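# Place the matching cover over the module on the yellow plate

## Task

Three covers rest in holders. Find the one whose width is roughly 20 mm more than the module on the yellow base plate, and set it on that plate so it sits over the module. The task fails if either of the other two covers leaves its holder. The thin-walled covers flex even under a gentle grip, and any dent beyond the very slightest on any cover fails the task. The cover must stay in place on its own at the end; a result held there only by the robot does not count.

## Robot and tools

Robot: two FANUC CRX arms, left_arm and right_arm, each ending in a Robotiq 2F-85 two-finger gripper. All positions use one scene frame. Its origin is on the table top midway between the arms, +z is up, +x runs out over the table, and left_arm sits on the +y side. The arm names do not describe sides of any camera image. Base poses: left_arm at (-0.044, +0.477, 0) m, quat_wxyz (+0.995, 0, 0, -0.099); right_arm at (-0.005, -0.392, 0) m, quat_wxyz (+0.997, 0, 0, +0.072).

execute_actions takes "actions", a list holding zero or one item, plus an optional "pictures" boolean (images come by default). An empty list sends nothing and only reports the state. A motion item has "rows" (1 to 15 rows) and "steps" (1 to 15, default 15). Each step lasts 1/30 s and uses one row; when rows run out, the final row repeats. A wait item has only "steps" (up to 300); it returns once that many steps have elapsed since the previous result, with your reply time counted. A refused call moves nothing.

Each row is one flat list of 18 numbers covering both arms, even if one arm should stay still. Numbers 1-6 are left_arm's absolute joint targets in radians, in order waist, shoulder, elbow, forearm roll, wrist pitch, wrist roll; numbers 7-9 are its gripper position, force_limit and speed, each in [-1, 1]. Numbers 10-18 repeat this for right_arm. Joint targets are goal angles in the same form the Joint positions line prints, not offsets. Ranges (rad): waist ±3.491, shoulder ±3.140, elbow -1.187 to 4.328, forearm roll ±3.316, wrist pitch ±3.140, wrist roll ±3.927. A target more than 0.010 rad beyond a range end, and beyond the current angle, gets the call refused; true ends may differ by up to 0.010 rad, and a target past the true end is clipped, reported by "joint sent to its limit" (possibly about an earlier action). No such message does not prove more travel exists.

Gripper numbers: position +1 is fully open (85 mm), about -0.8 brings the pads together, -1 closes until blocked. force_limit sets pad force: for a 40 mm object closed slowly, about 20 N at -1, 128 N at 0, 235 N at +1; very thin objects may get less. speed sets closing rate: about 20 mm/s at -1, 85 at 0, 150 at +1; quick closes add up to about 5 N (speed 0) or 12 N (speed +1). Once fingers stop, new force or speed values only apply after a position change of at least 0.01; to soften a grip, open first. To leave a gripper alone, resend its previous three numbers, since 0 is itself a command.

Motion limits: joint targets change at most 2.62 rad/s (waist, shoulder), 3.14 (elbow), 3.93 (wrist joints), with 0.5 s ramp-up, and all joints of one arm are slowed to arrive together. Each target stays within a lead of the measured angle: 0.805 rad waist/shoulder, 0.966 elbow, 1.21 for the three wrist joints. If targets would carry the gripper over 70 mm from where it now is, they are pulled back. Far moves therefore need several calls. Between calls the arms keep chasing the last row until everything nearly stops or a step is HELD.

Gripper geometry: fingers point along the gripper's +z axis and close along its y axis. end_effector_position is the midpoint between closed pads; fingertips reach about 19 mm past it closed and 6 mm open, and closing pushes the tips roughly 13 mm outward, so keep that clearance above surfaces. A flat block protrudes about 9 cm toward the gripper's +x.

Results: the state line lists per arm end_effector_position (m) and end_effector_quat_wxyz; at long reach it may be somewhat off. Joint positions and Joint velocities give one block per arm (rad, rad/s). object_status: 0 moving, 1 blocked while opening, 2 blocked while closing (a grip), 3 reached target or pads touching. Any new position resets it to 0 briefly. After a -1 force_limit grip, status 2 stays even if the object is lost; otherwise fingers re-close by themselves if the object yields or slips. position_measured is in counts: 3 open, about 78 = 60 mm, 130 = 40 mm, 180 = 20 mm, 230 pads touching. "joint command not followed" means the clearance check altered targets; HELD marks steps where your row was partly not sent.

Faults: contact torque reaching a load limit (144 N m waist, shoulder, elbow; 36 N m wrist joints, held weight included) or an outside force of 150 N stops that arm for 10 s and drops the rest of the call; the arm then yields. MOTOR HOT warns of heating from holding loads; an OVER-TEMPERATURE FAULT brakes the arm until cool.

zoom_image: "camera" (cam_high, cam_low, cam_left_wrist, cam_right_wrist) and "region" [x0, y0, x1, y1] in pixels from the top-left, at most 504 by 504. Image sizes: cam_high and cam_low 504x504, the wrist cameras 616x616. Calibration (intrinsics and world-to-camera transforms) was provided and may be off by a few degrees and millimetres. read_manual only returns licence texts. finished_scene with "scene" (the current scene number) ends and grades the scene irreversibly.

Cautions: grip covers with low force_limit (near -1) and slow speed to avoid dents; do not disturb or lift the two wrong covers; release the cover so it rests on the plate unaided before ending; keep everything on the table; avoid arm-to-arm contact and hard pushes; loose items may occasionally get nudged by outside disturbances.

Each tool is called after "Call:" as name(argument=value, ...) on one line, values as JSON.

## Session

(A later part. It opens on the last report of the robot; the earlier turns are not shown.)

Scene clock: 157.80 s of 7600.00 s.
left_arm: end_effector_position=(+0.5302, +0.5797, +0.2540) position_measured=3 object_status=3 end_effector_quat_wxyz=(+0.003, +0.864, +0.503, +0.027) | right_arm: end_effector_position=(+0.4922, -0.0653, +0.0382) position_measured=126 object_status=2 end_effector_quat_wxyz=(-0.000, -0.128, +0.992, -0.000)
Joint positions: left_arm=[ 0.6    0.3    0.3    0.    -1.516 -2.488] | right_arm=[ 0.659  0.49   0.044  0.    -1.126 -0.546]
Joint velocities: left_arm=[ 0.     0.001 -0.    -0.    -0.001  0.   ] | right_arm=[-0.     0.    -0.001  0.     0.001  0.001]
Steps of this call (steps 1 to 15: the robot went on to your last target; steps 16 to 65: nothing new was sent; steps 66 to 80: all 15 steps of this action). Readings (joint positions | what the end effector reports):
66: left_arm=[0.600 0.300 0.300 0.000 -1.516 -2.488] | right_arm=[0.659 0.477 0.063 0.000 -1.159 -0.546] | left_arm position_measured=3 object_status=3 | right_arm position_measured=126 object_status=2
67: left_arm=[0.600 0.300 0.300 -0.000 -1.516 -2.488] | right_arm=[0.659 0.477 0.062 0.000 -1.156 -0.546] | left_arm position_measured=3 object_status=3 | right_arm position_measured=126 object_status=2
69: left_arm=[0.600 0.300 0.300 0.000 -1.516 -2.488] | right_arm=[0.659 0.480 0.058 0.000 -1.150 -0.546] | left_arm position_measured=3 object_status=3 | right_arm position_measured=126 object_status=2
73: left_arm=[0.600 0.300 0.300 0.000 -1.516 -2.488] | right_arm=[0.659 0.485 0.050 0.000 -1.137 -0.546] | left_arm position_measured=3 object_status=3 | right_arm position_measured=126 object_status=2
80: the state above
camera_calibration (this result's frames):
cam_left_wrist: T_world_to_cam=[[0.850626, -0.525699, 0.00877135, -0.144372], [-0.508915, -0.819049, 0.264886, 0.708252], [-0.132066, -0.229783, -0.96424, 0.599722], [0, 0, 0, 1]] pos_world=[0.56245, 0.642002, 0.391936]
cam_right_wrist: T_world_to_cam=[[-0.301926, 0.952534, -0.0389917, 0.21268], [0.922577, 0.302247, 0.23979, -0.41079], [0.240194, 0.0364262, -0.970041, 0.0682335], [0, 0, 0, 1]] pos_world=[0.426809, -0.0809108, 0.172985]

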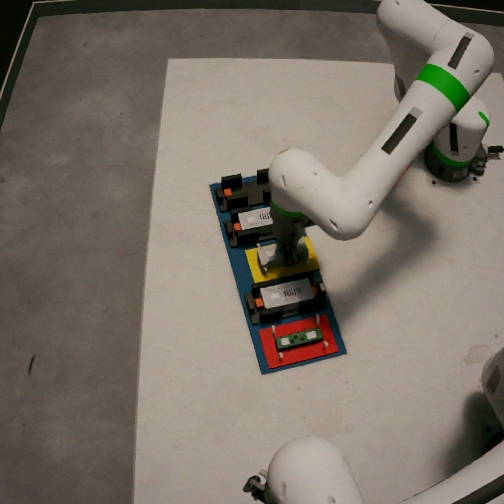

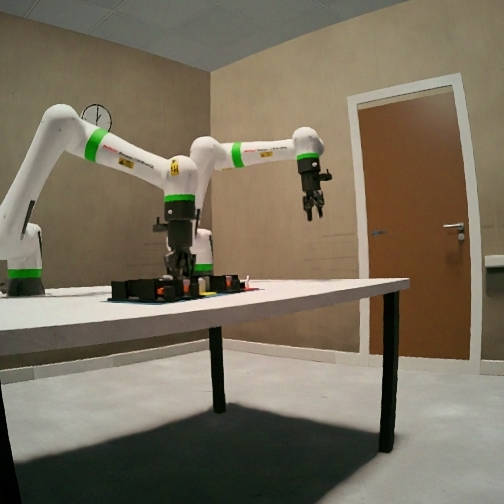

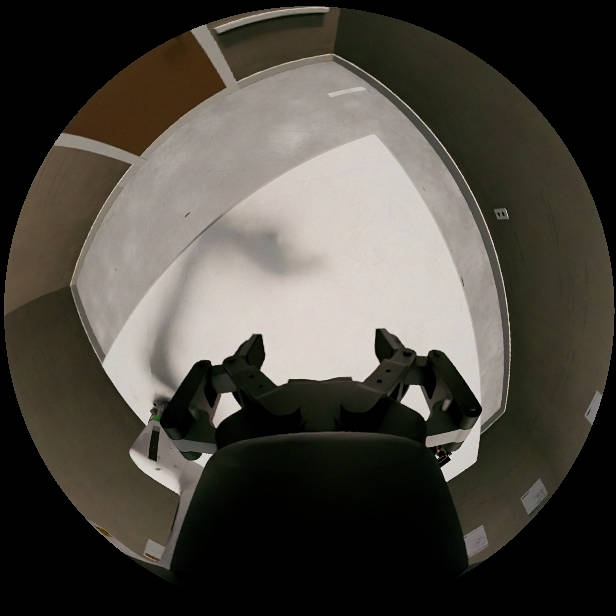

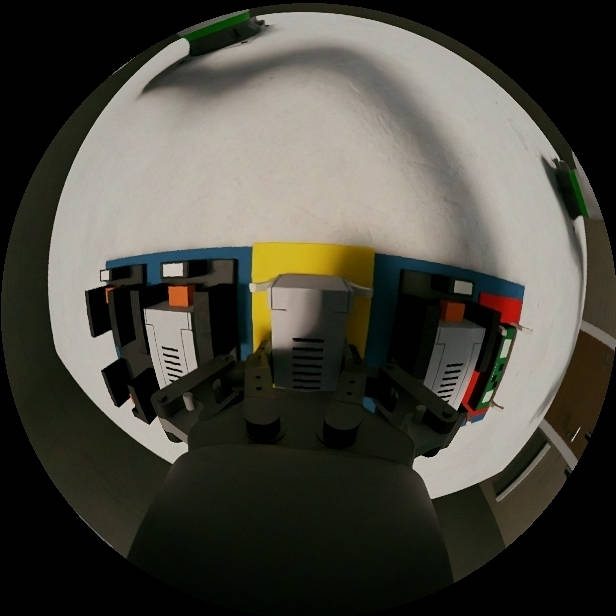

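Release and lift.

Call:
execute_actions(actions=[{"rows":[[0.6,0.3,0.3,0,-1.516,-2.488,1,0,0,0.659,0.490,0.044,0,-1.126,-0.546,0.5,-0.9,0]],"steps":15}], pictures=false)

Call:
execute_actions(actions=[{"rows":[[0.6,0.3,0.3,0,-1.516,-2.488,1,0,0,0.659,0.40,0.16,0,-1.33,-0.546,0.5,-0.9,0]],"steps":15}])

Call:
zoom_image(camera="cam_low", region=[150,260,230,305])

Call:
zoom_image(camera="cam_right_wrist", region=[180,230,460,400])

Scene clock: 159.23 s of 7600.00 s.
left_arm: end_effector_position=(+0.5302, +0.5797, +0.2540) position_measured=3 object_status=3 end_effector_quat_wxyz=(+0.003, +0.864, +0.503, +0.027) | right_arm: end_effector_position=(+0.4922, -0.0653, +0.0380) position_measured=66 object_status=0 end_effector_quat_wxyz=(-0.001, -0.128, +0.992, -0.000)
Joint positions: left_arm=[ 0.6    0.3    0.3   -0.    -1.516 -2.488] | right_arm=[ 0.659  0.49   0.044  0.    -1.126 -0.546]
Joint velocities: left_arm=[ 0.001  0.     0.001  0.001  0.    -0.   ] | right_arm=[-0.001 -0.    -0.     0.001  0.     0.   ]
Steps of this call (steps 1 to 15: the robot went on to your last target; steps 16 to 28: nothing new was sent; steps 29 to 43: all 15 steps of this action). Readings (joint positions | what the end effector reports):
29: left_arm=[0.600 0.300 0.300 0.000 -1.516 -2.488] | right_arm=[0.659 0.490 0.044 0.000 -1.126 -0.546] | left_arm position_measured=3 object_status=3 | right_arm position_measured=126 object_status=0
30: left_arm=[0.600 0.300 0.300 0.000 -1.516 -2.488] | right_arm=[0.659 0.490 0.044 0.000 -1.126 -0.546] | left_arm position_measured=3 object_status=3 | right_arm position_measured=125 object_status=0
32: left_arm=[0.600 0.300 0.300 -0.000 -1.516 -2.488] | right_arm=[0.659 0.490 0.044 0.000 -1.126 -0.546] | left_arm position_measured=3 object_status=3 | right_arm position_measured=114 object_status=0
36: left_arm=[0.600 0.300 0.300 0.000 -1.516 -2.488] | right_arm=[0.659 0.490 0.044 0.000 -1.126 -0.546] | left_arm position_measured=3 object_status=3 | right_arm position_measured=85 object_status=0
43: the state above

Scene clock: 159.73 s of 7600.00 s.
left_arm: end_effector_position=(+0.5302, +0.5797, +0.2540) position_measured=3 object_status=3 end_effector_quat_wxyz=(+0.003, +0.864, +0.503, +0.027) | right_arm: end_effector_position=(+0.4902, -0.0674, +0.1373) position_measured=66 object_status=3 end_effector_quat_wxyz=(+0.000, -0.128, +0.992, +0.000)
Joint positions: left_arm=[ 0.6    0.3    0.3    0.    -1.516 -2.488] | right_arm=[ 0.659  0.4    0.16   0.    -1.33  -0.546]
Joint velocities: left_arm=[ 0.001  0.    -0.    -0.001  0.     0.   ] | right_arm=[-0.     0.     0.003  0.    -0.     0.001]
Steps of this call (steps 1 to 15: all 15 steps of this action). Readings (joint positions | what the end effector reports):
1: left_arm=[0.600 0.300 0.300 0.000 -1.516 -2.488] | right_arm=[0.659 0.490 0.044 0.000 -1.127 -0.546] | left_arm position_measured=3 object_status=3 | right_arm position_measured=66 object_status=0
2: left_arm=[0.600 0.300 0.300 0.000 -1.516 -2.488] | right_arm=[0.659 0.487 0.048 -0.000 -1.134 -0.546] | left_arm position_measured=3 object_status=3 | right_arm position_measured=66 object_status=0
4: left_arm=[0.600 0.300 0.300 0.000 -1.516 -2.488] | right_arm=[0.659 0.470 0.071 -0.000 -1.174 -0.546] | left_arm position_measured=3 object_status=3 | right_arm position_measured=66 object_status=0
8: left_arm=[0.600 0.300 0.300 0.000 -1.516 -2.488] | right_arm=[0.659 0.414 0.142 -0.000 -1.297 -0.546] | left_arm position_measured=3 object_status=3 | right_arm position_measured=66 object_status=3
15: the state above
camera_calibration (this result's frames):
cam_left_wrist: T_world_to_cam=[[0.850626, -0.525699, 0.0087711, -0.144372], [-0.508915, -0.819049, 0.264886, 0.708251], [-0.132066, -0.229783, -0.96424, 0.599722], [0, 0, 0, 1]] pos_world=[0.56245, 0.642002, 0.391936]
cam_right_wrist: T_world_to_cam=[[-0.301807, 0.952608, -0.0380968, 0.217823], [0.922274, 0.301852, 0.241447, -0.432127], [0.241504, 0.0377347, -0.969666, 0.164319], [0, 0, 0, 1]] pos_world=[0.424596, -0.0832622, 0.271968]

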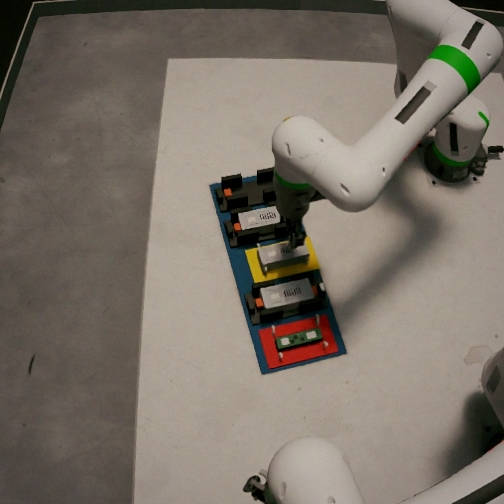

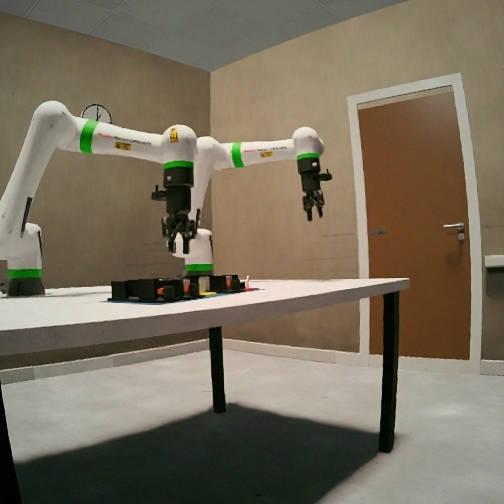

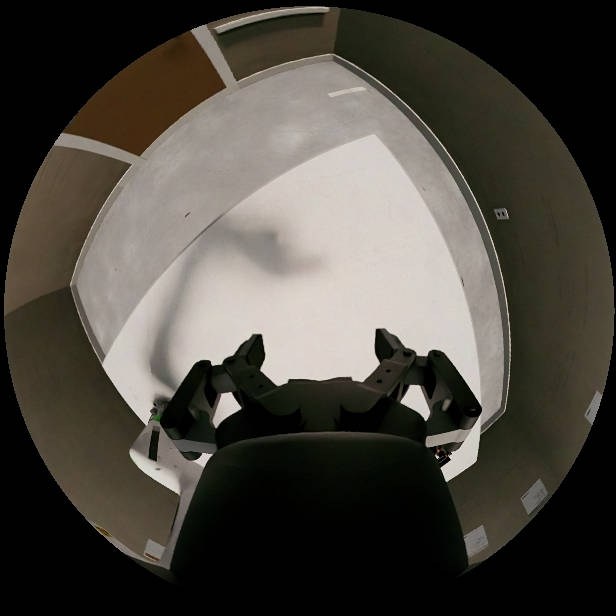

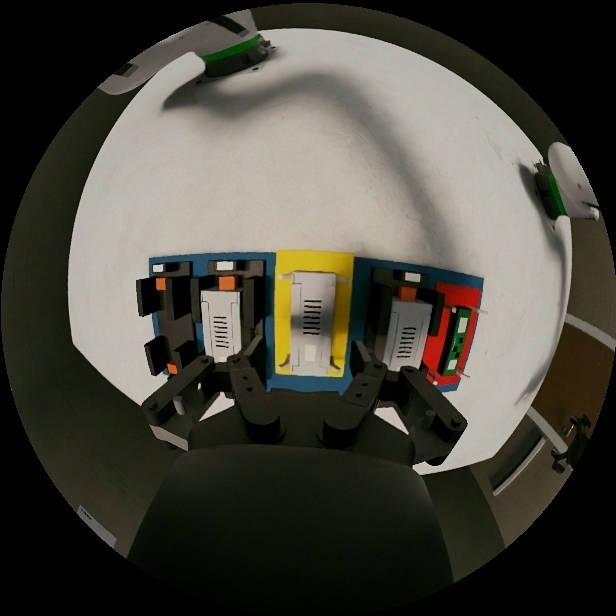

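Region (150, 260, 230, 305) of cam_low's 504x504 image, scaled by 6.300, with more detail than that image has; it fills the top 284 rows of this view, and the rest is white.

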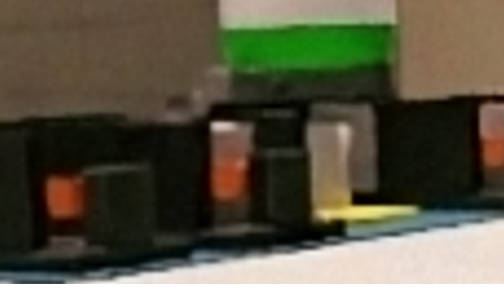

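Region (180, 230, 460, 400) of cam_right_wrist's 616x616 image, scaled by 1.800, with more detail than that image has; it fills the top 306 rows of this view, and the rest is white.

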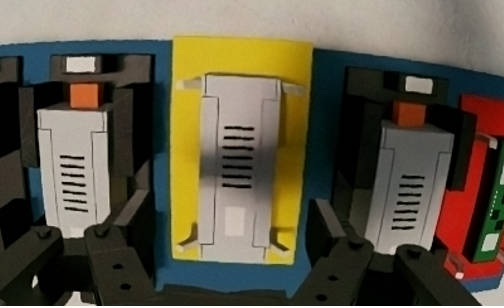

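Seated.

Call:
finished_scene(scene=1)

The scene is finished: the task was done.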